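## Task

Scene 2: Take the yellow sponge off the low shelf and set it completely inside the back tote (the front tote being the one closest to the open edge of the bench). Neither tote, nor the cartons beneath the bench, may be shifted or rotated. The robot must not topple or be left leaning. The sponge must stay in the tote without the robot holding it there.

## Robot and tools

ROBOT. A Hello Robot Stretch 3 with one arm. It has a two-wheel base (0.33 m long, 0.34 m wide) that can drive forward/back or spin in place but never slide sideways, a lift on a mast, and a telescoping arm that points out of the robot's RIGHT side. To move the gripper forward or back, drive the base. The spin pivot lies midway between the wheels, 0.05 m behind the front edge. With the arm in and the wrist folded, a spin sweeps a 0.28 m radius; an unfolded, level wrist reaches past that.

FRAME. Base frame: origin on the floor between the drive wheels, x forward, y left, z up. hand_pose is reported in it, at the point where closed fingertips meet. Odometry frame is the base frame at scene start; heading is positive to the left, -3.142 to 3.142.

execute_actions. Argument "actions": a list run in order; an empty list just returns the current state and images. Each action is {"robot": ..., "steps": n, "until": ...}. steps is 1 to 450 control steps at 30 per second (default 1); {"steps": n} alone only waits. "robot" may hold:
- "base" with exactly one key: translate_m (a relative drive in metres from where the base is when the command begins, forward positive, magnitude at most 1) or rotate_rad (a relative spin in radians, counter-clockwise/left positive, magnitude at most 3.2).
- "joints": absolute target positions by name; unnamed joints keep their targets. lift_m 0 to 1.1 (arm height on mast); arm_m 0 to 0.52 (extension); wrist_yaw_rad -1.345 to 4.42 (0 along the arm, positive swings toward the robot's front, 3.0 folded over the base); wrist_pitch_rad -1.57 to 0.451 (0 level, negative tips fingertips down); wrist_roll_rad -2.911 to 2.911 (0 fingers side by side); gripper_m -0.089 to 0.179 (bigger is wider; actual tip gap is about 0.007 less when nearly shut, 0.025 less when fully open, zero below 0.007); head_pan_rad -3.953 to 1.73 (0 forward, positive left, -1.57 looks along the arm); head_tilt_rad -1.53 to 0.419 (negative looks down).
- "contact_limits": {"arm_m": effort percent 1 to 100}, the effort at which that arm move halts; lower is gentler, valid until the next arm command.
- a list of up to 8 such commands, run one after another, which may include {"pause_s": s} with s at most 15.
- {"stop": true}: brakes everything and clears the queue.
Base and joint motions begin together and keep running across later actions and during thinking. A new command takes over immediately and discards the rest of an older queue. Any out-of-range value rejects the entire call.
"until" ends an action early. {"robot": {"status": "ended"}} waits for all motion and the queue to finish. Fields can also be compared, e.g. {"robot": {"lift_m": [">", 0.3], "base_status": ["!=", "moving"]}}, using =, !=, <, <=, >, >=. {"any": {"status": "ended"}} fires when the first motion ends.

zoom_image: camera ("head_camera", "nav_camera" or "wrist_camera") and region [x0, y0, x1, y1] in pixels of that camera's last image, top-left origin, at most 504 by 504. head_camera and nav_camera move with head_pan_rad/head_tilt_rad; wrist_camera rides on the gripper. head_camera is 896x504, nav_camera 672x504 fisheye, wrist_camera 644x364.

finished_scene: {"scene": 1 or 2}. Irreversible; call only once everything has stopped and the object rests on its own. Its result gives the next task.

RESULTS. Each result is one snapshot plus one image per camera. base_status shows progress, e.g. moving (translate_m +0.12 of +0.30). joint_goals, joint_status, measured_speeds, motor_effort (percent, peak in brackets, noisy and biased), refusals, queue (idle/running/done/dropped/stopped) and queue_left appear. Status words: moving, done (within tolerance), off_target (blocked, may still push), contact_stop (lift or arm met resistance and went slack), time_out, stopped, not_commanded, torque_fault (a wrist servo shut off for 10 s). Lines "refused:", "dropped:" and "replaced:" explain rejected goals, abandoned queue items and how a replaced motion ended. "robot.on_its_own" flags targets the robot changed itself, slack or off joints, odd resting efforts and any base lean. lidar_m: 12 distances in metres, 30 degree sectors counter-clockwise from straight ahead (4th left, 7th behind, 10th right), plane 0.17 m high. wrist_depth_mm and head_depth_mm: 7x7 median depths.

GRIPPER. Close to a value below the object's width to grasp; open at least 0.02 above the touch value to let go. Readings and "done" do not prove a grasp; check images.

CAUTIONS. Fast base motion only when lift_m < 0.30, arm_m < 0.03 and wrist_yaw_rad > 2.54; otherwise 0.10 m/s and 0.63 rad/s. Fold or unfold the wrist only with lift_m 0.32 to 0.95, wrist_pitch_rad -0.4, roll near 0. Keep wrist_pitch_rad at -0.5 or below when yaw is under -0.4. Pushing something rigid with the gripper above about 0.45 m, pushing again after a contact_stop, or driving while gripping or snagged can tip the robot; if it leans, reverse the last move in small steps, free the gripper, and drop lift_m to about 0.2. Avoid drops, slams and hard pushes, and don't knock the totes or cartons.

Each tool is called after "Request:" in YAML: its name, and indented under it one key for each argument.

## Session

Request:
execute_actions:
  actions:
    - {"robot":{"joints":{"head_tilt_rad":-0.6}},"steps":60,"until":{"robot":{"status":"ended"}}}

Scene clock: 0.90 s.
robot.base_odometry: x=+0.000 y=+0.000 heading=+0.000 (m, m, rad; robot's odometry frame)
robot.turned_by_wheels: +0.000 (rad since the last result)
robot.turned_by_imu: +0.000 (rad since the last result)
robot.base_tilt: forward=+0.3 right=+1.7 (deg)
robot.lidar_m: 0.99 1.12 1.97 1.92 2.19 1.25 1.24 1.37 2.45 2.15 1.19 1.00
robot.head_depth_mm: 1543 1625 973 1957 1463 1359 1231 / 1567 1655 986 2063 1580 1406 1237 / 1594 1697 1092 1956 1473 1410 1233 / 1615 1737 1184 2073 1585 1453 1234 / 1652 1769 1197 2078 1475 1460 1236 / 1681 1838 1208 2291 1474 1491 1246 / 1703 1893 1210 2215 1871 1503 1245
robot.base_status: not_commanded
robot.joint_positions: lift_m=+0.557 arm_m=+0.002 wrist_yaw_rad=+3.129 wrist_pitch_rad=-0.354 wrist_roll_rad=+0.014 gripper_m=+0.037 head_pan_rad=-0.007 head_tilt_rad=-0.592
robot.joint_goals: lift_m=+0.557 arm_m=+0.002 wrist_yaw_rad=+3.129 wrist_pitch_rad=-0.354 wrist_roll_rad=+0.014 gripper_m=+0.037 head_pan_rad=-0.007 head_tilt_rad=-0.600
robot.joint_status: lift_m=not_commanded arm_m=not_commanded wrist_yaw_rad=not_commanded wrist_pitch_rad=not_commanded wrist_roll_rad=not_commanded gripper_m=not_commanded head_pan_rad=not_commanded head_tilt_rad=done
robot.measured_speeds: translate_m=+0.000 rotate_rad=+0.000 lift_m=+0.000 arm_m=+0.000 wrist_yaw_rad=+0.000 wrist_pitch_rad=+0.000 wrist_roll_rad=+0.000 head_pan_rad=+0.000 head_tilt_rad=+0.000
robot: refusals=0 queue=done queue_left=0
robot.motor_effort: left_wheel=+0(0) right_wheel=+0(0) lift_m=+28(29) arm_m=+0(1) wrist_yaw_rad=+0(0) wrist_pitch_rad=+4(4) wrist_roll_rad=+0(0) gripper_m=+0(0) head_pan_rad=+0(1) head_tilt_rad=-5(39) (%)
robot.hand_pose: x=-0.0184 y=+0.0850 z=+0.5843 quat_wxyz=(+0.130, +0.701, +0.120, +0.691) (m; robot's base frame)
robot.wrist_depth_mm: - - - - - - - / - - - - - - - / - - - - - - - / - - - - - - - / - - - - - - - / 926 919 - 906 - 892 871 / 773 782 747 760 770 762 755
pictures: head_camera (sideways: a quarter turn clockwise sets it upright), nav_camera (sideways: a quarter turn counterclockwise sets it upright), wrist_camera
camera_calibration (this result's frames):
head_camera: T_world_to_cam=[[-0.528344, 0.0424184, -0.84797, 1.12928], [0.0567973, 0.99828, 0.0145488, -0.0231617], [0.847128, -0.0404757, -0.529845, 0.637126], [0, 0, 0, 1]] pos_world=[0.0582343, 0.00100782, 1.29551]
nav_camera: T_world_to_cam=[[0.595017, 0.0350133, 0.80295, -1.00777], [-0.00240995, -0.998968, 0.0453467, 0.00215963], [0.80371, -0.0289171, -0.594319, 0.726766], [0, 0, 0, 1]] pos_world=[0.0155344, 0.0584586, 1.24102]
wrist_camera: T_world_to_cam=[[0.998694, -0.0151183, -0.0488124, 0.0507952], [-0.0495289, -0.521438, -0.85185, 0.572903], [-0.0125741, 0.853155, -0.521506, 0.394988], [0, 0, 0, 1]] pos_world=[-0.017387, -0.0374849, 0.696495]
Images, in order (width x height): head_camera 896x504, nav_camera 672x504, wrist_camera 644x364.

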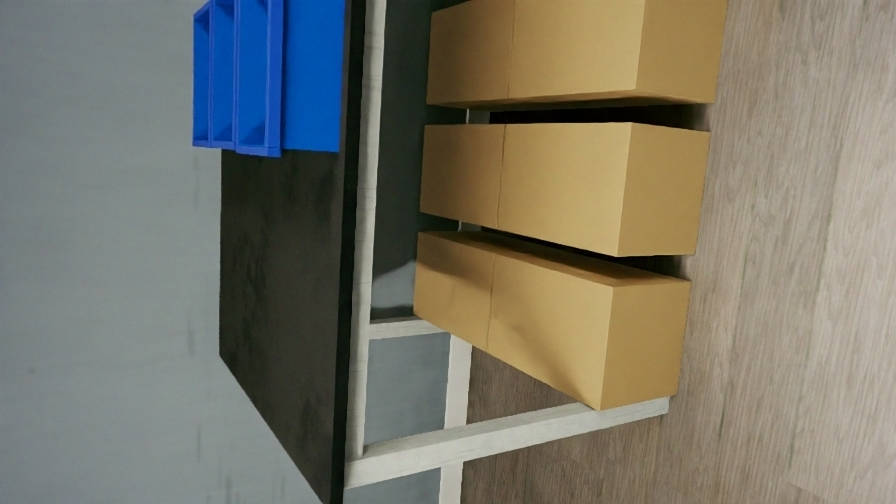

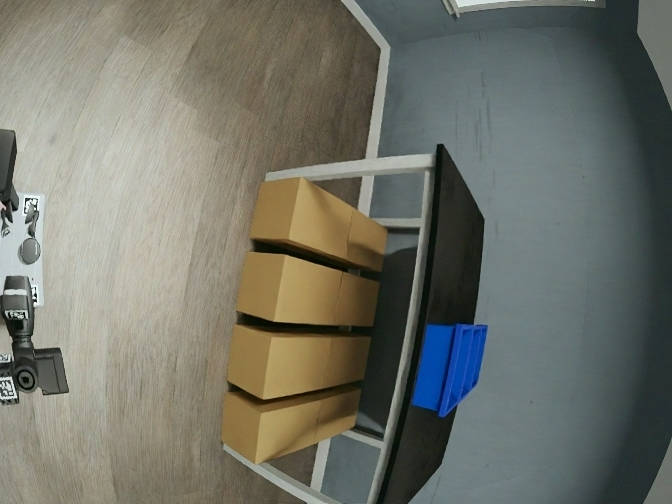

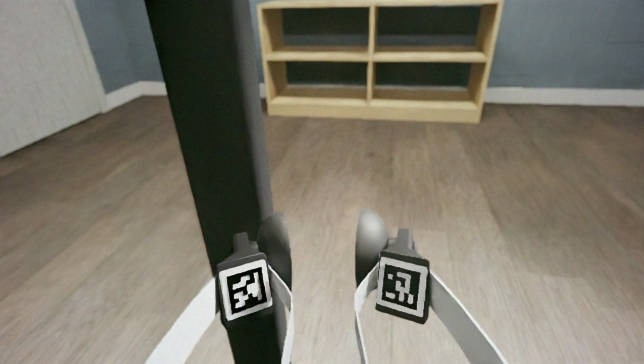

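Request:
execute_actions:
  actions:
    - {"robot":{"joints":{"head_tilt_rad":-0.55,"head_pan_rad":1.5,"lift_m":0.28,"wrist_pitch_rad":-0.4,"wrist_yaw_rad":3}},"steps":120,"until":{"robot":{"status":"ended"}}}

Scene clock: 20.70 s.
robot.base_odometry: x=+0.000 y=+0.000 heading=+0.000 (m, m, rad; robot's odometry frame)
robot.turned_by_wheels: +0.000 (rad since the last result)
robot.turned_by_imu: -0.001 (rad since the last result)
robot.base_tilt: forward=+0.2 right=+1.6 (deg)
robot.lidar_m: 0.99 1.11 1.97 1.92 2.19 1.25 1.24 1.38 2.44 2.15 1.19 1.00
robot.head_depth_mm: 1900 2061 2239 2356 1914 1517 1257 / 1928 2104 2272 2264 1921 1517 1259 / 1955 2133 2291 2289 1939 1532 1263 / 1960 2167 2316 2288 1951 1526 1263 / 1976 2177 2328 2340 1962 1533 1271 / 1991 2204 2347 2452 1958 1549 1272 / 2037 2230 2466 2618 1963 1539 1306
robot.base_status: not_commanded
robot.joint_positions: lift_m=+0.280 arm_m=+0.002 wrist_yaw_rad=+3.003 wrist_pitch_rad=-0.414 wrist_roll_rad=+0.014 gripper_m=+0.037 head_pan_rad=+1.493 head_tilt_rad=-0.557
robot.joint_goals: lift_m=+0.280 arm_m=+0.002 wrist_yaw_rad=+3.000 wrist_pitch_rad=-0.400 wrist_roll_rad=+0.014 gripper_m=+0.037 head_pan_rad=+1.500 head_tilt_rad=-0.550
robot.joint_status: lift_m=done arm_m=not_commanded wrist_yaw_rad=done wrist_pitch_rad=done wrist_roll_rad=not_commanded gripper_m=not_commanded head_pan_rad=done head_tilt_rad=done
robot.measured_speeds: translate_m=+0.000 rotate_rad=+0.000 lift_m=+0.000 arm_m=+0.000 wrist_yaw_rad=+0.000 wrist_pitch_rad=+0.000 wrist_roll_rad=+0.000 head_pan_rad=+0.000 head_tilt_rad=+0.000
robot: refusals=0 queue=done queue_left=0
robot.motor_effort: left_wheel=+0(0) right_wheel=-1(0) lift_m=+25(27) arm_m=-1(1) wrist_yaw_rad=-4(6) wrist_pitch_rad=+4(3) wrist_roll_rad=-1(0) gripper_m=+0(0) head_pan_rad=+3(50) head_tilt_rad=+4(11) (%)
robot.hand_pose: x=+0.0098 y=+0.0757 z=+0.2936 quat_wxyz=(+0.194, +0.705, +0.096, +0.676) (m; robot's base frame)
robot.wrist_depth_mm: - - - - - - - / - - - - - - - / - - 957 938 940 916 910 / 777 749 743 738 719 728 706 / 621 622 636 612 626 600 582 / 526 510 - 529 - 496 497 / 464 - - - 441 432 435
pictures: head_camera (sideways: a quarter turn clockwise sets it upright), nav_camera (sideways: a quarter turn counterclockwise sets it upright), wrist_camera
camera_calibration (this result's frames):
head_camera: T_world_to_cam=[[-0.0772802, -0.493904, -0.866075, 1.15013], [-0.991816, 0.12663, 0.0162856, -0.0190269], [0.101628, 0.860246, -0.499648, 0.602385], [0, 0, 0, 1]] pos_world=[0.00879233, 0.0522665, 1.29739]
nav_camera: T_world_to_cam=[[0.00487194, 0.567421, 0.823414, -1.03084], [0.996178, -0.0745657, 0.0454897, -0.00412005], [0.0872102, 0.820045, -0.565615, 0.693795], [0, 0, 0, 1]] pos_world=[-0.0513795, 0.0156727, 1.24142]
wrist_camera: T_world_to_cam=[[0.988489, -0.143286, -0.0485642, 0.0181161], [-0.121555, -0.561053, -0.818806, 0.315835], [0.0900762, 0.815284, -0.572012, 0.268378], [0, 0, 0, 1]] pos_world=[-0.00369087, -0.0390089, 0.413003]
Images, in order (width x height): head_camera 896x504, nav_camera 672x504, wrist_camera 644x364.

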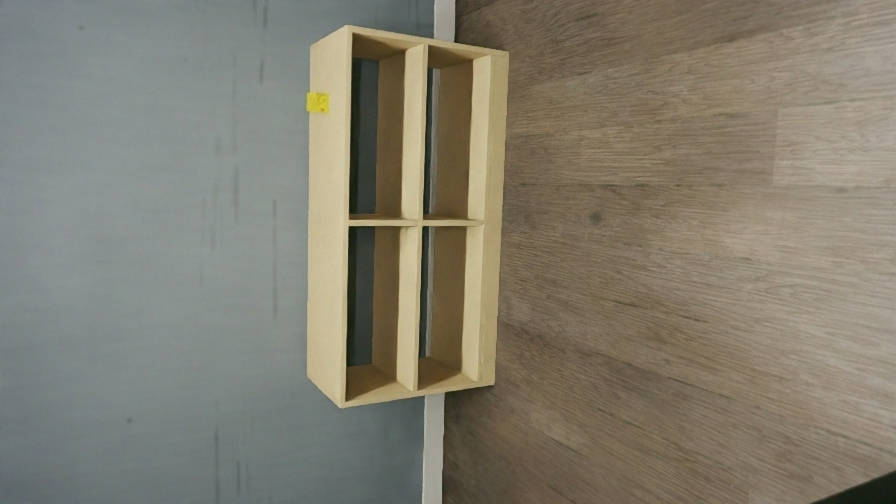

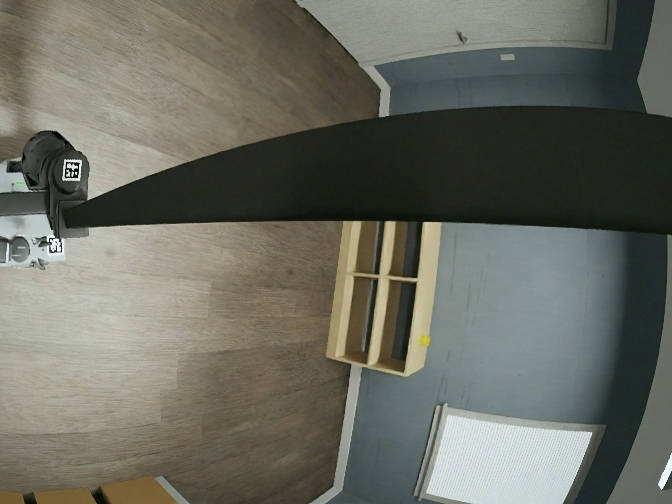

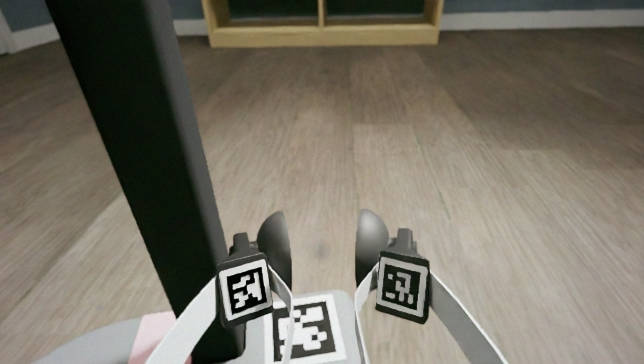

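Request:
execute_actions:
  actions:
    - {"robot":[{"base":{"rotate_rad":1.158},"joints":{"head_pan_rad":-1.57,"head_tilt_rad":-0.8}},{"base":{"translate_m":1}},{"base":{"translate_m":0.45}},{"base":{"rotate_rad":1.79}},{"joints":{"lift_m":0.72,"wrist_yaw_rad":1.6,"gripper_m":0.15}},{"joints":{"wrist_yaw_rad":0}}],"steps":450,"until":{"robot":{"status":"ended"}}}
    - {"steps":450,"until":{"robot":{"status":"ended"}}}

Scene clock: 52.57 s.
robot.base_odometry: x=+0.582 y=+1.328 heading=+2.948 (m, m, rad; robot's odometry frame)
robot.turned_by_wheels: +2.948 (rad since the last result)
robot.turned_by_imu: +2.902 (rad since the last result)
robot.base_tilt: forward=+0.1 right=+1.7 (deg)
robot.lidar_m: 2.12 1.91 2.20 3.53 1.08 1.22 1.62 1.27 0.53 0.77 0.64 1.12
robot.head_depth_mm: 753 854 995 1193 1434 1312 - / 749 854 994 1127 856 1256 - / 748 854 990 993 857 1100 - / 748 848 988 965 860 1029 1141 / 744 849 986 997 861 1176 1138 / 741 849 984 999 862 1168 1142 / 743 847 981 1000 862 1061 1140
robot.base_status: done (rotate_rad +1.7899 of +1.7900)
robot.joint_positions: lift_m=+0.720 arm_m=+0.002 wrist_yaw_rad=+0.004 wrist_pitch_rad=-0.415 wrist_roll_rad=+0.014 gripper_m=+0.150 head_pan_rad=-1.563 head_tilt_rad=-0.791
robot.joint_goals: lift_m=+0.720 arm_m=+0.002 wrist_yaw_rad=+0.000 wrist_pitch_rad=-0.400 wrist_roll_rad=+0.014 gripper_m=+0.150 head_pan_rad=-1.570 head_tilt_rad=-0.800
robot.joint_status: lift_m=done arm_m=not_commanded wrist_yaw_rad=done wrist_pitch_rad=done wrist_roll_rad=not_commanded gripper_m=done head_pan_rad=done head_tilt_rad=done
robot.measured_speeds: translate_m=+0.000 rotate_rad=+0.000 lift_m=+0.000 arm_m=+0.000 wrist_yaw_rad=+0.000 wrist_pitch_rad=+0.000 wrist_roll_rad=+0.000 head_pan_rad=+0.000 head_tilt_rad=+0.000
robot: refusals=0 queue=done queue_left=0
robot.motor_effort: left_wheel=-2(6) right_wheel=+3(14) lift_m=+32(34) arm_m=+0(1) wrist_yaw_rad=-4(5) wrist_pitch_rad=+4(4) wrist_roll_rad=-1(1) gripper_m=+0(83) head_pan_rad=-4(49) head_tilt_rad=-5(28) (%)
robot.hand_pose: x=-0.0207 y=-0.3718 z=+0.7332 quat_wxyz=(+0.688, +0.146, -0.696, -0.146) (m; robot's base frame)
robot.wrist_depth_mm: 593 599 593 596 594 597 597 / 651 643 638 641 637 649 647 / 583 586 569 505 563 689 720 / 454 450 444 435 429 778 752 / 368 376 356 353 354 380 847 / 477 - 628 629 582 381 930 / 478 528 543 547 522 876 883
pictures: head_camera (sideways: a quarter turn clockwise sets it upright), nav_camera (sideways: a quarter turn counterclockwise sets it upright), wrist_camera
camera_calibration (this result's frames):
head_camera: T_world_to_cam=[[0.0334752, 0.685647, -0.727164, 0.968368], [0.999021, -0.0440004, 0.00450201, -0.015827], [-0.0289087, -0.726603, -0.686449, 0.846194], [0, 0, 0, 1]] pos_world=[0.00785757, -0.0498083, 1.2851]
nav_camera: T_world_to_cam=[[0.0448534, -0.741005, 0.669999, -0.831133], [-0.99883, -0.0211278, 0.0435002, 0.0106532], [-0.0180783, -0.671167, -0.741086, 0.922681], [0, 0, 0, 1]] pos_world=[0.0646003, 0.00362405, 1.24018]
wrist_camera: T_world_to_cam=[[-0.998818, 0.00208149, -0.0485626, 0.0183373], [0.0409922, 0.572966, -0.818554, 0.845805], [0.0261209, -0.819577, -0.572374, 0.278441], [0, 0, 0, 1]] pos_world=[-0.0236288, -0.256452, 0.852599]
Images, in order (width x height): head_camera 896x504, nav_camera 672x504, wrist_camera 644x364.

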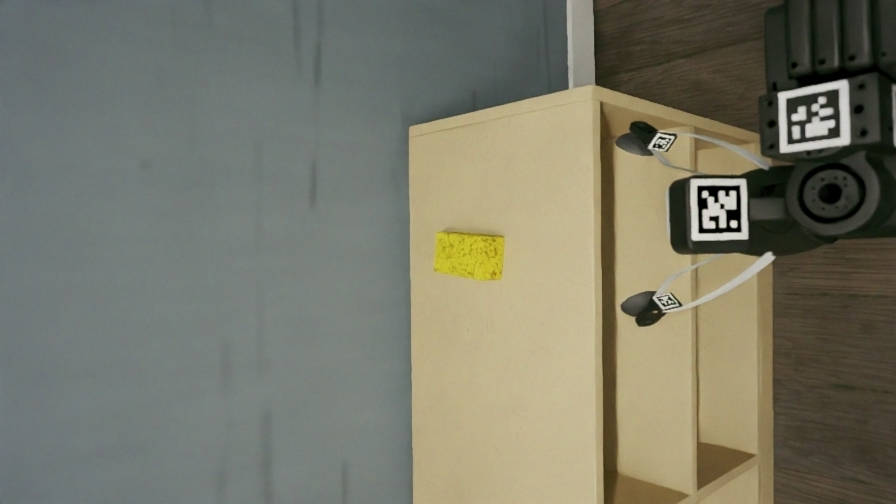

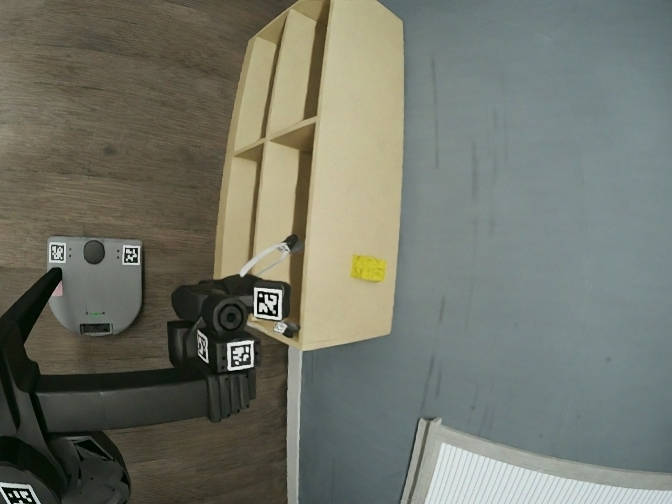

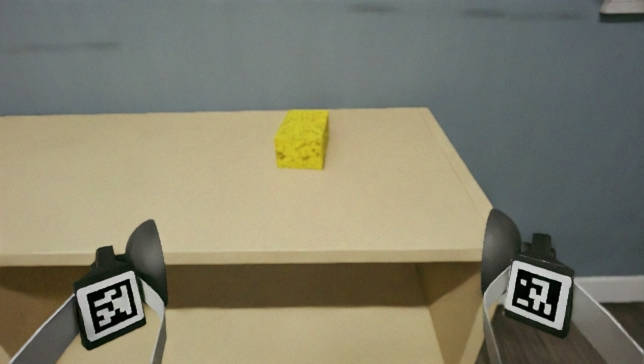

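Request:
execute_actions:
  actions:
    - {"robot":[{"base":{"translate_m":0.025},"joints":{"arm_m":0.3,"lift_m":0.66}},{"joints":{"lift_m":0.617,"arm_m":0.355}}],"steps":450,"until":{"robot":{"status":"ended"}}}

Scene clock: 65.53 s.
robot.base_odometry: x=+0.557 y=+1.333 heading=+2.948 (m, m, rad; robot's odometry frame)
robot.turned_by_wheels: +0.000 (rad since the last result)
robot.turned_by_imu: -0.001 (rad since the last result)
robot.base_tilt: forward=+0.3 right=+1.8 (deg)
robot.lidar_m: 2.09 1.89 2.17 3.54 1.09 1.23 1.64 1.27 0.54 0.87 0.62 1.09
robot.head_depth_mm: 750 857 995 1192 1433 1306 1134 / 749 853 996 1079 842 - 1116 / 748 852 989 1060 1052 1169 1138 / 746 851 990 1028 861 1172 1142 / 745 846 989 997 861 1169 1140 / 745 845 981 996 863 1168 1138 / 743 847 984 1001 864 1060 1139
robot.base_status: done (translate_m +0.0250 of +0.0250)
robot.joint_positions: lift_m=+0.617 arm_m=+0.355 wrist_yaw_rad=+0.002 wrist_pitch_rad=-0.415 wrist_roll_rad=+0.014 gripper_m=+0.150 head_pan_rad=-1.563 head_tilt_rad=-0.791
robot.joint_goals: lift_m=+0.617 arm_m=+0.355 wrist_yaw_rad=+0.000 wrist_pitch_rad=-0.400 wrist_roll_rad=+0.014 gripper_m=+0.150 head_pan_rad=-1.570 head_tilt_rad=-0.800
robot.joint_status: lift_m=done arm_m=done wrist_yaw_rad=done wrist_pitch_rad=done wrist_roll_rad=not_commanded gripper_m=done head_pan_rad=done head_tilt_rad=done
robot.measured_speeds: translate_m=+0.000 rotate_rad=+0.000 lift_m=+0.000 arm_m=+0.000 wrist_yaw_rad=+0.000 wrist_pitch_rad=+0.000 wrist_roll_rad=+0.000 head_pan_rad=+0.000 head_tilt_rad=+0.000
robot: refusals=0 queue=done queue_left=0
robot.motor_effort: left_wheel=-2(5) right_wheel=+4(9) lift_m=+25(33) arm_m=+3(4) wrist_yaw_rad=-3(4) wrist_pitch_rad=+3(4) wrist_roll_rad=+0(1) gripper_m=+0(1) head_pan_rad=-4(4) head_tilt_rad=-6(6) (%)
robot.hand_pose: x=-0.0210 y=-0.7245 z=+0.6305 quat_wxyz=(+0.688, +0.146, -0.696, -0.146) (m; robot's base frame)
robot.wrist_depth_mm: 276 278 276 276 279 279 281 / 303 299 301 303 299 301 303 / 324 326 323 323 319 322 328 / 260 256 252 169 247 244 240 / 211 216 198 137 188 207 198 / 183 - 125 116 161 169 168 / - 147 104 101 105 146 145
pictures: head_camera (sideways: a quarter turn clockwise sets it upright), nav_camera (sideways: a quarter turn counterclockwise sets it upright), wrist_camera
camera_calibration (this result's frames):
head_camera: T_world_to_cam=[[0.0334753, 0.685647, -0.727164, 0.968368], [0.999021, -0.0440005, 0.00450201, -0.015827], [-0.0289088, -0.726603, -0.686449, 0.846194], [0, 0, 0, 1]] pos_world=[0.00785757, -0.0498083, 1.2851]
nav_camera: T_world_to_cam=[[0.0448533, -0.741005, 0.669999, -0.831133], [-0.99883, -0.0211276, 0.0435002, 0.0106532], [-0.0180784, -0.671167, -0.741086, 0.922681], [0, 0, 0, 1]] pos_world=[0.0646003, 0.00362404, 1.24018]
wrist_camera: T_world_to_cam=[[-0.998814, 0.00346429, -0.0485609, 0.0147763], [0.0417769, 0.57314, -0.818392, 0.963831], [0.0249971, -0.81945, -0.572605, -0.0691411], [0, 0, 0, 1]] pos_world=[-0.0237788, -0.609119, 0.749919]
Images, in order (width x height): head_camera 896x504, nav_camera 672x504, wrist_camera 644x364.

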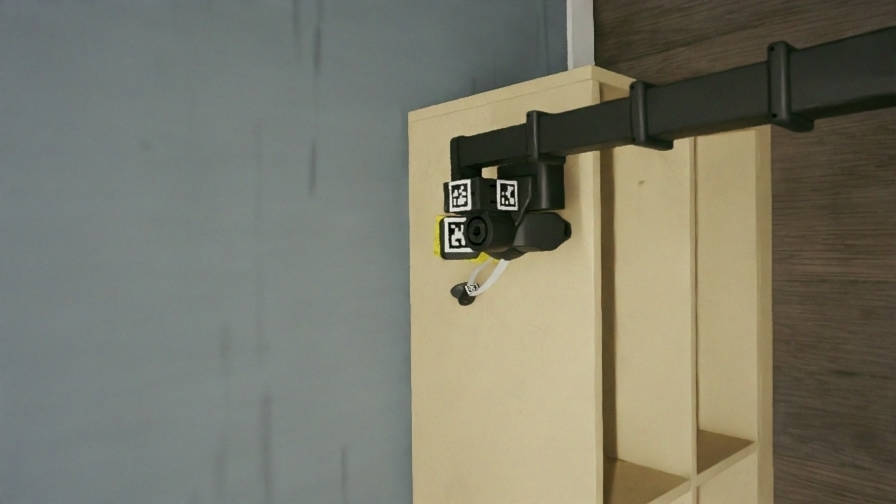

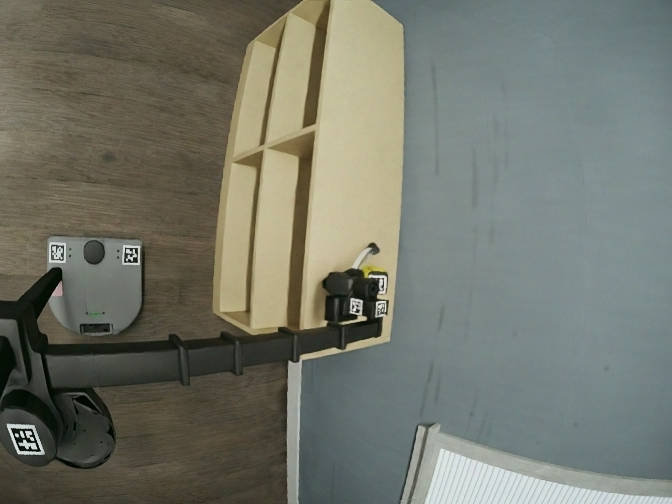

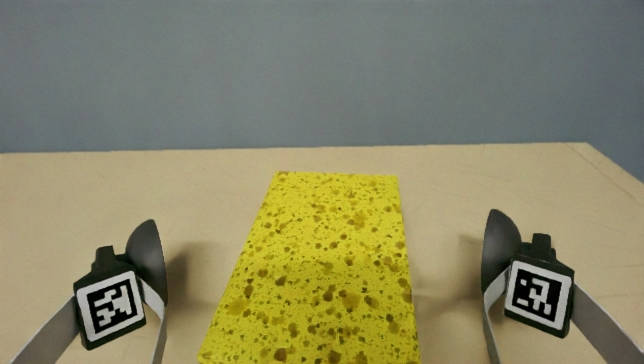

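Request:
execute_actions:
  actions:
    - {"robot":[{"joints":{"arm_m":0.325,"lift_m":0.61}},{"joints":{"gripper_m":0.025}},{"joints":{"lift_m":0.67}},{"joints":{"arm_m":0,"wrist_yaw_rad":2.6},"base":{"translate_m":-0.45}},{"joints":{"lift_m":0.29,"head_pan_rad":-2.3,"head_tilt_rad":-1.1},"base":{"rotate_rad":-1.57}},{"base":{"translate_m":-0.6}}],"steps":450,"until":{"robot":{"status":"ended"}}}
    - {"steps":450,"until":{"robot":{"status":"ended"}}}

Scene clock: 103.83 s.
robot.base_odometry: x=+0.884 y=+0.657 heading=+1.378 (m, m, rad; robot's odometry frame)
robot.turned_by_wheels: -1.570 (rad since the last result)
robot.turned_by_imu: -1.557 (rad since the last result)
robot.base_tilt: forward=+0.2 right=+1.6 (deg)
robot.lidar_m: 1.11 1.37 1.80 2.05 2.05 2.78 1.04 0.38 0.35 1.05 1.23 1.55
robot.head_depth_mm: 645 1434 1352 1458 1324 1210 - / 646 558 1325 1223 1319 1234 - / 644 544 1297 1158 1281 1243 - / 646 544 498 1120 1101 - - / 646 544 479 1146 1304 1224 1071 / 646 545 1273 1403 1323 1192 1083 / 647 556 1376 1486 1325 1198 1082
robot.base_status: done (translate_m -0.6000 of -0.6000)
robot.joint_positions: lift_m=+0.290 arm_m=+0.002 wrist_yaw_rad=+2.597 wrist_pitch_rad=-0.416 wrist_roll_rad=+0.015 gripper_m=+0.032 head_pan_rad=-2.293 head_tilt_rad=-1.087
robot.joint_goals: lift_m=+0.290 arm_m=+0.000 wrist_yaw_rad=+2.600 wrist_pitch_rad=-0.400 wrist_roll_rad=+0.015 gripper_m=+0.031 head_pan_rad=-2.300 head_tilt_rad=-1.100
robot.joint_status: lift_m=done arm_m=done wrist_yaw_rad=done wrist_pitch_rad=done wrist_roll_rad=not_commanded gripper_m=done head_pan_rad=done head_tilt_rad=done
robot.measured_speeds: translate_m=+0.000 rotate_rad=+0.000 lift_m=+0.000 arm_m=+0.000 wrist_yaw_rad=+0.000 wrist_pitch_rad=+0.000 wrist_roll_rad=+0.000 head_pan_rad=+0.000 head_tilt_rad=+0.000
robot: refusals=0 queue=done queue_left=0
robot.on_its_own: gripper_m is held at +0.031, not at your +0.025, by its stall guard, which is not easing now
robot.motor_effort: left_wheel=+1(4) right_wheel=-3(13) lift_m=+25(33) arm_m=-3(5) wrist_yaw_rad=+3(5) wrist_pitch_rad=+5(4) wrist_roll_rad=-1(1) gripper_m=-19(94) head_pan_rad=-3(46) head_tilt_rad=-7(29) (%)
robot.hand_pose: x=+0.0951 y=+0.0448 z=+0.3032 quat_wxyz=(+0.327, +0.710, -0.047, +0.622) (m; robot's base frame)
robot.wrist_depth_mm: - - - - - - - / - - - - - - - / - - - 981 955 953 869 / 767 774 746 170 677 728 747 / 634 631 594 137 140 601 593 / 541 530 125 122 118 526 498 / 473 469 432 137 422 444 445
pictures: head_camera (sideways: a quarter turn clockwise sets it upright), nav_camera (sideways: a quarter turn counterclockwise sets it upright), wrist_camera
camera_calibration (this result's frames):
head_camera: T_world_to_cam=[[0.602802, 0.625553, -0.495291, 0.662785], [0.715787, -0.698237, -0.0107145, 0.00570977], [-0.352533, -0.348064, -0.868661, 1.08509], [0, 0, 0, 1]] pos_world=[-0.0210866, -0.0329413, 1.2709]
nav_camera: T_world_to_cam=[[-0.568688, -0.704683, 0.424282, -0.50728], [-0.766463, 0.641186, 0.0376029, 0.0169291], [-0.298542, -0.303812, -0.904749, 1.13714], [0, 0, 0, 1]] pos_world=[0.0639759, -0.0228487, 1.24342]
wrist_camera: T_world_to_cam=[[0.851046, -0.522712, -0.0499332, -0.0396853], [-0.335373, -0.467924, -0.817663, 0.332536], [0.404037, 0.712614, -0.573528, 0.266528], [0, 0, 0, 1]] pos_world=[0.0376107, -0.0550737, 0.422782]
Images, in order (width x height): head_camera 896x504, nav_camera 672x504, wrist_camera 644x364.

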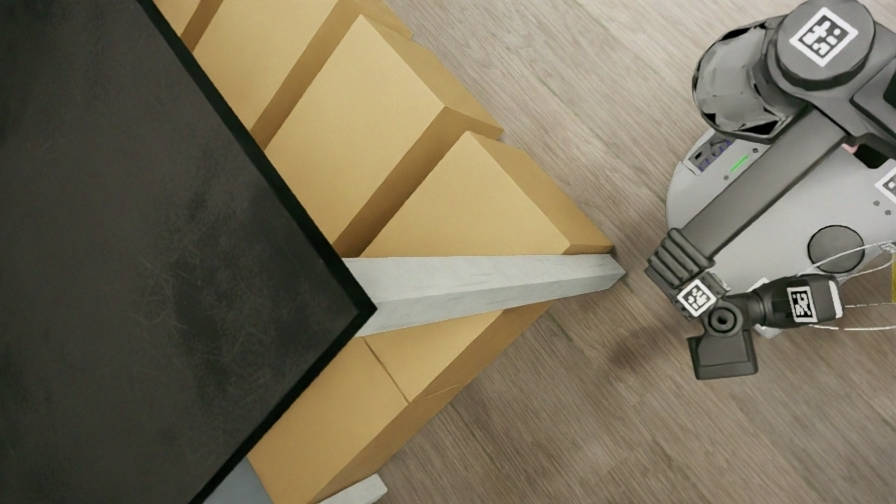

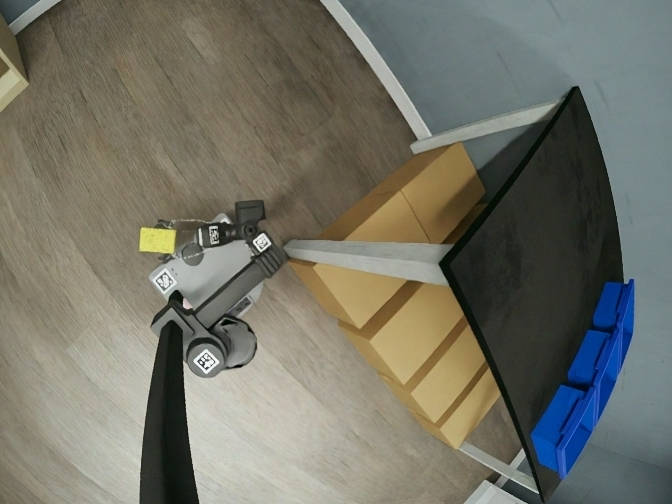

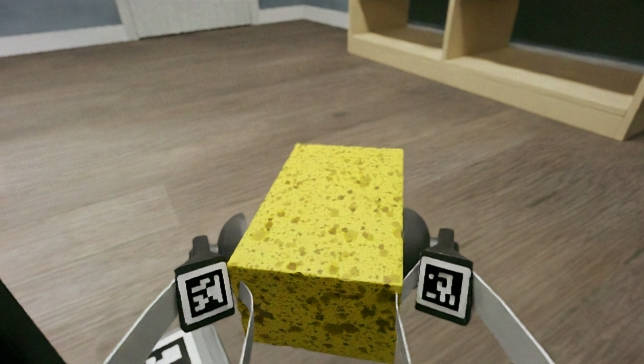

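Request:
execute_actions:
  actions:
    - {"robot":[{"joints":{"lift_m":0.9,"wrist_yaw_rad":1.6,"head_pan_rad":-1.57,"head_tilt_rad":-0.6},"base":{"rotate_rad":-0.015}},{"joints":{"lift_m":1.1,"wrist_yaw_rad":0,"wrist_pitch_rad":-0.3,"arm_m":0.1},"base":{"translate_m":-0.95}},{"joints":{"arm_m":0.48}}],"steps":450,"until":{"robot":{"status":"ended"}}}
    - {"steps":450,"until":{"robot":{"status":"ended"}}}

Scene clock: 135.13 s.
robot.base_odometry: x=+0.688 y=-0.272 heading=+1.363 (m, m, rad; robot's odometry frame)
robot.turned_by_wheels: -0.015 (rad since the last result)
robot.turned_by_imu: -0.020 (rad since the last result)
robot.base_tilt: forward=+0.3 right=+1.6 (deg)
robot.lidar_m: 2.05 2.20 2.65 1.95 2.01 2.39 2.02 0.40 0.29 0.28 0.29 0.39
robot.head_depth_mm: - 1105 1034 702 391 415 1016 / 1036 1101 1040 516 437 403 966 / - 1113 719 524 530 398 944 / 961 1142 721 529 533 397 1136 / 983 1084 871 525 534 398 951 / 978 1076 848 522 531 395 954 / 970 1071 1080 692 400 400 976
robot.base_status: done (translate_m -0.9500 of -0.9500)
robot.joint_positions: lift_m=+1.099 arm_m=+0.480 wrist_yaw_rad=+0.002 wrist_pitch_rad=-0.323 wrist_roll_rad=+0.015 gripper_m=+0.032 head_pan_rad=-1.577 head_tilt_rad=-0.606
robot.joint_goals: lift_m=+1.100 arm_m=+0.480 wrist_yaw_rad=+0.000 wrist_pitch_rad=-0.300 wrist_roll_rad=+0.015 gripper_m=+0.031 head_pan_rad=-1.570 head_tilt_rad=-0.600
robot.joint_status: lift_m=done arm_m=done wrist_yaw_rad=done wrist_pitch_rad=done wrist_roll_rad=not_commanded gripper_m=done head_pan_rad=done head_tilt_rad=done
robot.measured_speeds: translate_m=+0.000 rotate_rad=+0.000 lift_m=+0.000 arm_m=+0.000 wrist_yaw_rad=+0.000 wrist_pitch_rad=+0.000 wrist_roll_rad=+0.000 head_pan_rad=+0.000 head_tilt_rad=+0.000
robot: refusals=0 queue=done queue_left=0
robot.on_its_own: gripper_m is held at +0.031, not at your +0.025, by its stall guard, which is not easing now
robot.motor_effort: left_wheel=+2(6) right_wheel=-3(12) lift_m=+32(34) arm_m=+3(5) wrist_yaw_rad=-4(6) wrist_pitch_rad=+6(6) wrist_roll_rad=-1(1) gripper_m=-19(19) head_pan_rad=+4(46) head_tilt_rad=+3(38) (%)
robot.hand_pose: x=-0.0210 y=-0.8601 z=+1.1332 quat_wxyz=(+0.693, +0.114, -0.703, -0.114) (m; robot's base frame)
robot.wrist_depth_mm: 422 425 428 431 431 437 439 / 448 453 460 464 458 466 465 / 481 477 486 485 493 496 503 / 513 524 523 170 516 551 535 / 542 543 521 136 139 520 510 / 454 451 125 122 118 439 427 / 359 261 266 136 261 239 365
pictures: head_camera (sideways: a quarter turn clockwise sets it upright), nav_camera (sideways: a quarter turn counterclockwise sets it upright), wrist_camera
camera_calibration (this result's frames):
head_camera: T_world_to_cam=[[0.041923, 0.540103, -0.840554, 1.11613], [0.998339, -0.0559211, 0.0138601, -0.0280083], [-0.0395188, -0.839739, -0.541551, 0.657764], [0, 0, 0, 1]] pos_world=[0.00716447, -0.0520395, 1.29477]
nav_camera: T_world_to_cam=[[0.0355843, -0.606061, 0.794621, -0.993496], [-0.998974, 0.000707266, 0.0452749, 0.00833293], [-0.0280014, -0.795417, -0.605415, 0.746274], [0, 0, 0, 1]] pos_world=[0.0645739, -0.00852604, 1.24088]
wrist_camera: T_world_to_cam=[[-0.998734, -0.000558509, -0.0503057, 0.0382006], [0.0434306, 0.495122, -0.867737, 1.44185], [0.0253921, -0.868823, -0.494471, -0.0234008], [0, 0, 0, 1]] pos_world=[-0.023874, -0.734203, 1.2415]
Images, in order (width x height): head_camera 896x504, nav_camera 672x504, wrist_camera 644x364.

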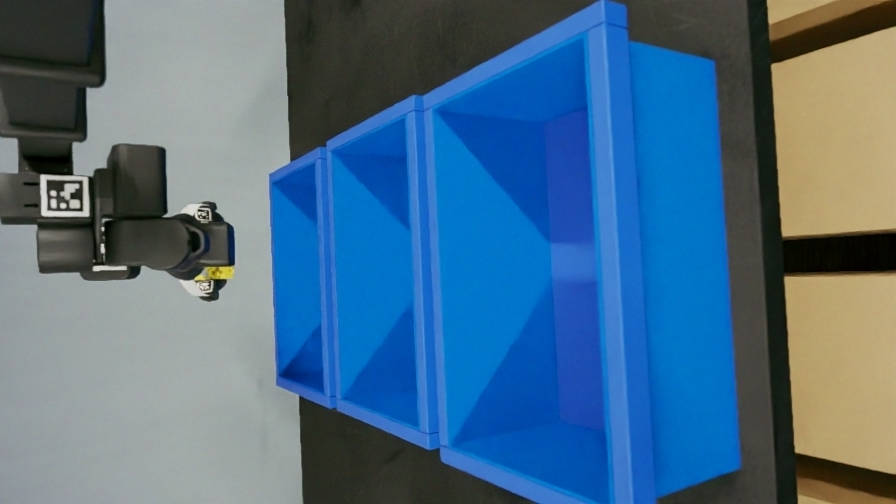

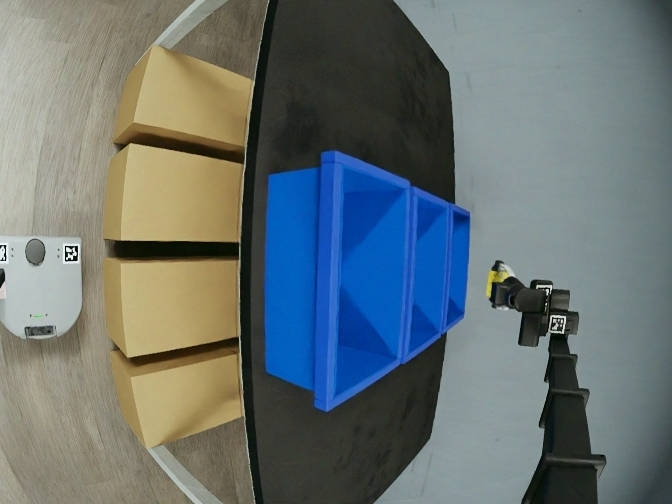

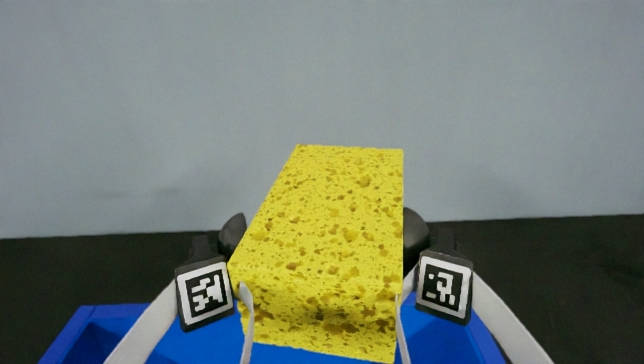

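Request:
execute_actions:
  actions:
    - {"robot":[{"base":{"translate_m":0.04},"joints":{"arm_m":0.5,"wrist_pitch_rad":-0.55}},{"joints":{"wrist_pitch_rad":-0.95,"arm_m":0.52}}],"steps":450,"until":{"robot":{"status":"ended"}}}

Scene clock: 142.40 s.
robot.base_odometry: x=+0.696 y=-0.233 heading=+1.363 (m, m, rad; robot's odometry frame)
robot.turned_by_wheels: +0.000 (rad since the last result)
robot.turned_by_imu: -0.001 (rad since the last result)
robot.base_tilt: forward=+0.3 right=+1.8 (deg)
robot.lidar_m: 2.01 2.17 2.66 1.95 2.01 2.44 2.05 0.40 0.29 0.28 0.29 0.39
robot.head_depth_mm: 1037 1106 1035 520 412 404 990 / - 1099 965 528 529 402 969 / - 1111 714 523 531 397 969 / 971 - 712 528 532 398 994 / 978 1082 783 523 535 397 952 / 976 1077 1069 522 418 395 953 / 973 1070 1078 723 525 434 976
robot.base_status: done (translate_m +0.0400 of +0.0400)
robot.joint_positions: lift_m=+1.099 arm_m=+0.520 wrist_yaw_rad=+0.002 wrist_pitch_rad=-0.956 wrist_roll_rad=+0.015 gripper_m=+0.032 head_pan_rad=-1.577 head_tilt_rad=-0.606
robot.joint_goals: lift_m=+1.100 arm_m=+0.520 wrist_yaw_rad=+0.000 wrist_pitch_rad=-0.950 wrist_roll_rad=+0.015 gripper_m=+0.031 head_pan_rad=-1.570 head_tilt_rad=-0.600
robot.joint_status: lift_m=done arm_m=done wrist_yaw_rad=done wrist_pitch_rad=done wrist_roll_rad=not_commanded gripper_m=done head_pan_rad=done head_tilt_rad=done
robot.measured_speeds: translate_m=+0.000 rotate_rad=+0.000 lift_m=+0.000 arm_m=+0.000 wrist_yaw_rad=+0.000 wrist_pitch_rad=+0.000 wrist_roll_rad=+0.000 head_pan_rad=+0.000 head_tilt_rad=+0.000
robot: refusals=0 queue=done queue_left=0
robot.on_its_own: gripper_m is held at +0.031, not at your +0.025, by its stall guard, which is not easing now
robot.motor_effort: left_wheel=+1(4) right_wheel=-4(6) lift_m=+33(33) arm_m=+3(2) wrist_yaw_rad=-3(3) wrist_pitch_rad=+1(6) wrist_roll_rad=-1(1) gripper_m=-19(19) head_pan_rad=+4(4) head_tilt_rad=+4(3) (%)
robot.hand_pose: x=-0.0213 y=-0.7929 z=+1.0142 quat_wxyz=(+0.624, +0.323, -0.632, -0.327) (m; robot's base frame)
robot.wrist_depth_mm: 376 202 203 205 203 203 358 / 199 219 223 227 230 223 194 / 185 250 278 268 284 252 177 / 179 249 286 169 276 256 171 / 177 248 265 137 140 259 172 / 175 229 125 122 118 242 175 / 174 226 234 137 230 232 167
pictures: head_camera (sideways: a quarter turn clockwise sets it upright), nav_camera (sideways: a quarter turn counterclockwise sets it upright), wrist_camera
camera_calibration (this result's frames):
head_camera: T_world_to_cam=[[0.041923, 0.540099, -0.840557, 1.11613], [0.998339, -0.055921, 0.0138604, -0.0280086], [-0.0395188, -0.839742, -0.541546, 0.657759], [0, 0, 0, 1]] pos_world=[0.00716447, -0.0520395, 1.29477]
nav_camera: T_world_to_cam=[[0.0355843, -0.606057, 0.794625, -0.9935], [-0.998974, 0.000707498, 0.0452749, 0.00833289], [-0.0280014, -0.795421, -0.605411, 0.746269], [0, 0, 0, 1]] pos_world=[0.0645739, -0.00852635, 1.24088]
wrist_camera: T_world_to_cam=[[-0.998788, 0.0293734, -0.0394967, 0.0446986], [0.0429252, 0.912467, -0.406892, 1.16883], [0.0240876, -0.408094, -0.912622, 0.765474], [0, 0, 0, 1]] pos_world=[-0.0239662, -0.755444, 1.17594]
Images, in order (width x height): head_camera 896x504, nav_camera 672x504, wrist_camera 644x364.

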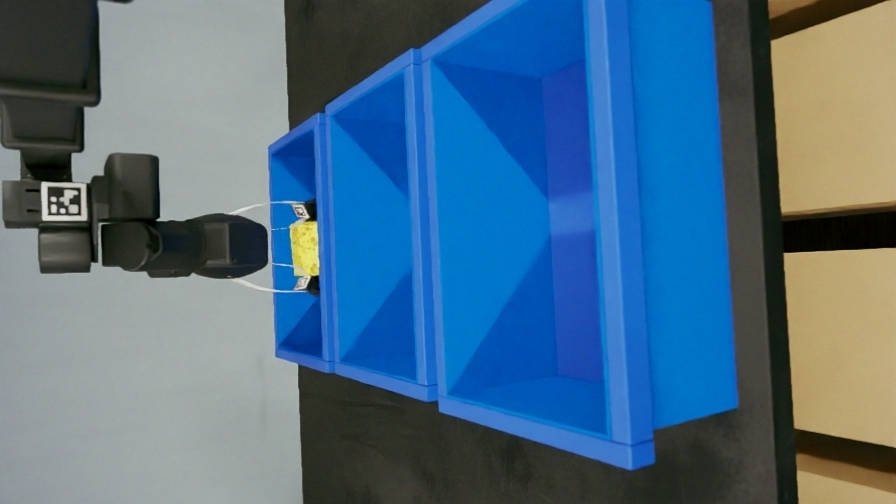

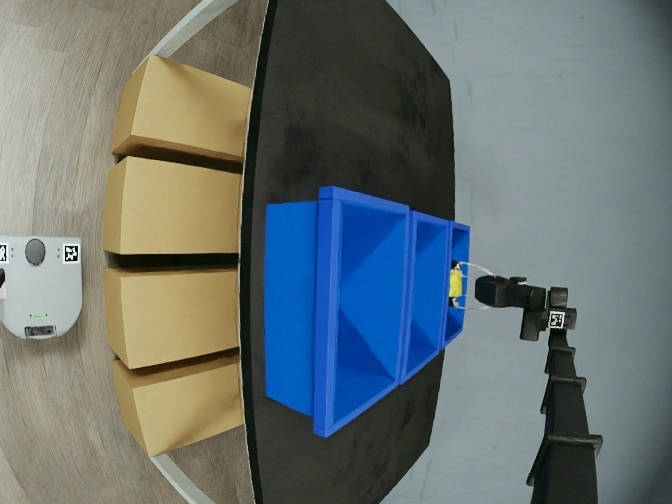

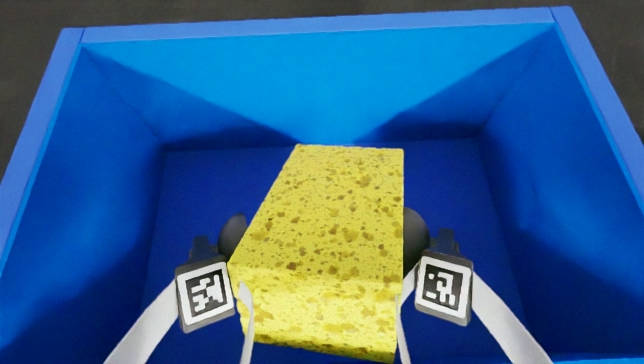

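Request:
execute_actions:
  actions:
    - {"robot":[{"joints":{"lift_m":1.045,"wrist_pitch_rad":-0.87}},{"joints":{"gripper_m":0.1}},{"joints":{"lift_m":1.1}},{"joints":{"wrist_pitch_rad":-0.65}}],"steps":450,"until":{"robot":{"status":"ended"}}}

Scene clock: 151.57 s.
robot.base_odometry: x=+0.696 y=-0.233 heading=+1.363 (m, m, rad; robot's odometry frame)
robot.turned_by_wheels: +0.000 (rad since the last result)
robot.turned_by_imu: -0.001 (rad since the last result)
robot.base_tilt: forward=+0.3 right=+1.7 (deg)
robot.lidar_m: 2.01 2.16 2.67 1.96 2.01 2.44 2.06 0.40 0.29 0.28 0.29 0.39
robot.head_depth_mm: 1034 1106 1035 520 412 404 986 / - 1106 968 527 529 401 969 / - 1110 718 523 530 397 969 / 972 1121 720 529 533 397 995 / 975 1084 775 525 533 397 952 / 978 1080 1070 523 417 395 956 / 971 1066 1075 720 524 434 977
robot.base_status: done (translate_m +0.0400 of +0.0400)
robot.joint_positions: lift_m=+1.099 arm_m=+0.520 wrist_yaw_rad=+0.002 wrist_pitch_rad=-0.669 wrist_roll_rad=+0.015 gripper_m=+0.100 head_pan_rad=-1.577 head_tilt_rad=-0.606
robot.joint_goals: lift_m=+1.100 arm_m=+0.520 wrist_yaw_rad=+0.000 wrist_pitch_rad=-0.650 wrist_roll_rad=+0.015 gripper_m=+0.100 head_pan_rad=-1.570 head_tilt_rad=-0.600
robot.joint_status: lift_m=done arm_m=done wrist_yaw_rad=done wrist_pitch_rad=done wrist_roll_rad=not_commanded gripper_m=done head_pan_rad=done head_tilt_rad=done
robot.measured_speeds: translate_m=+0.000 rotate_rad=+0.000 lift_m=+0.000 arm_m=+0.000 wrist_yaw_rad=+0.000 wrist_pitch_rad=+0.000 wrist_roll_rad=+0.000 head_pan_rad=+0.000 head_tilt_rad=+0.000
robot: refusals=0 queue=done queue_left=0
robot.motor_effort: left_wheel=+1(1) right_wheel=-3(4) lift_m=+32(34) arm_m=+3(3) wrist_yaw_rad=-3(3) wrist_pitch_rad=+6(4) wrist_roll_rad=-1(1) gripper_m=+0(80) head_pan_rad=+4(4) head_tilt_rad=+4(3) (%)
robot.hand_pose: x=-0.0212 y=-0.8508 z=+1.0596 quat_wxyz=(+0.663, +0.231, -0.672, -0.233) (m; robot's base frame)
robot.wrist_depth_mm: 428 433 432 435 441 443 443 / 470 475 471 488 483 480 490 / 457 457 448 440 447 437 428 / 394 229 229 232 232 231 378 / 337 234 250 260 260 244 326 / 192 215 297 295 296 226 184 / 170 262 274 228 266 264 170
pictures: head_camera (sideways: a quarter turn clockwise sets it upright), nav_camera (sideways: a quarter turn counterclockwise sets it upright), wrist_camera
camera_calibration (this result's frames):
head_camera: T_world_to_cam=[[0.041923, 0.540099, -0.840557, 1.11613], [0.998339, -0.055921, 0.0138604, -0.0280086], [-0.0395188, -0.839742, -0.541546, 0.657759], [0, 0, 0, 1]] pos_world=[0.00716447, -0.0520395, 1.29477]
nav_camera: T_world_to_cam=[[0.0355843, -0.606057, 0.794625, -0.9935], [-0.998974, 0.000707501, 0.0452749, 0.00833289], [-0.0280014, -0.795421, -0.605411, 0.746269], [0, 0, 0, 1]] pos_world=[0.0645739, -0.00852636, 1.24088]
wrist_camera: T_world_to_cam=[[-0.998767, 0.0166793, -0.0467561, 0.0452435], [0.0430507, 0.759993, -0.648504, 1.36644], [0.0247177, -0.649717, -0.759774, 0.415747], [0, 0, 0, 1]] pos_world=[-0.0239148, -0.769122, 1.20413]
Images, in order (width x height): head_camera 896x504, nav_camera 672x504, wrist_camera 644x364.

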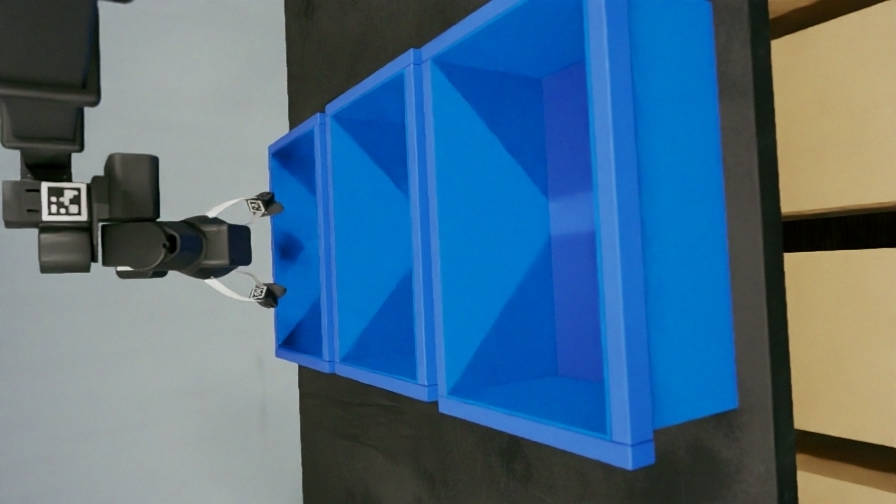

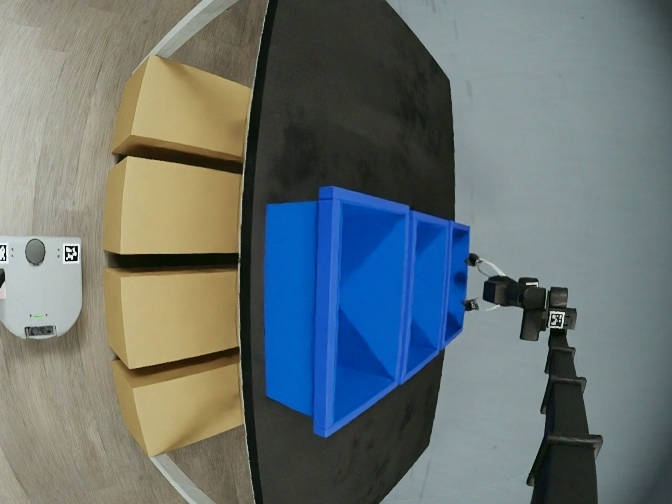

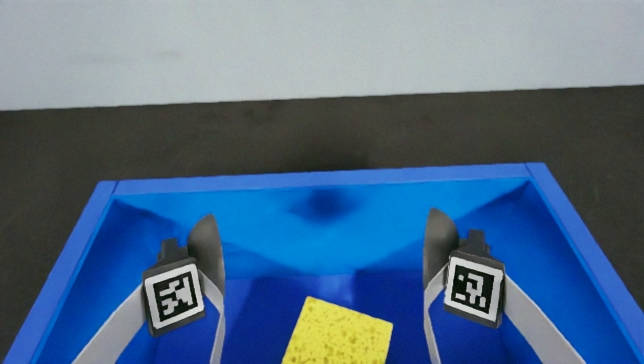

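Request:
finished_scene:
  scene: 2

The scene is finished: the task was done.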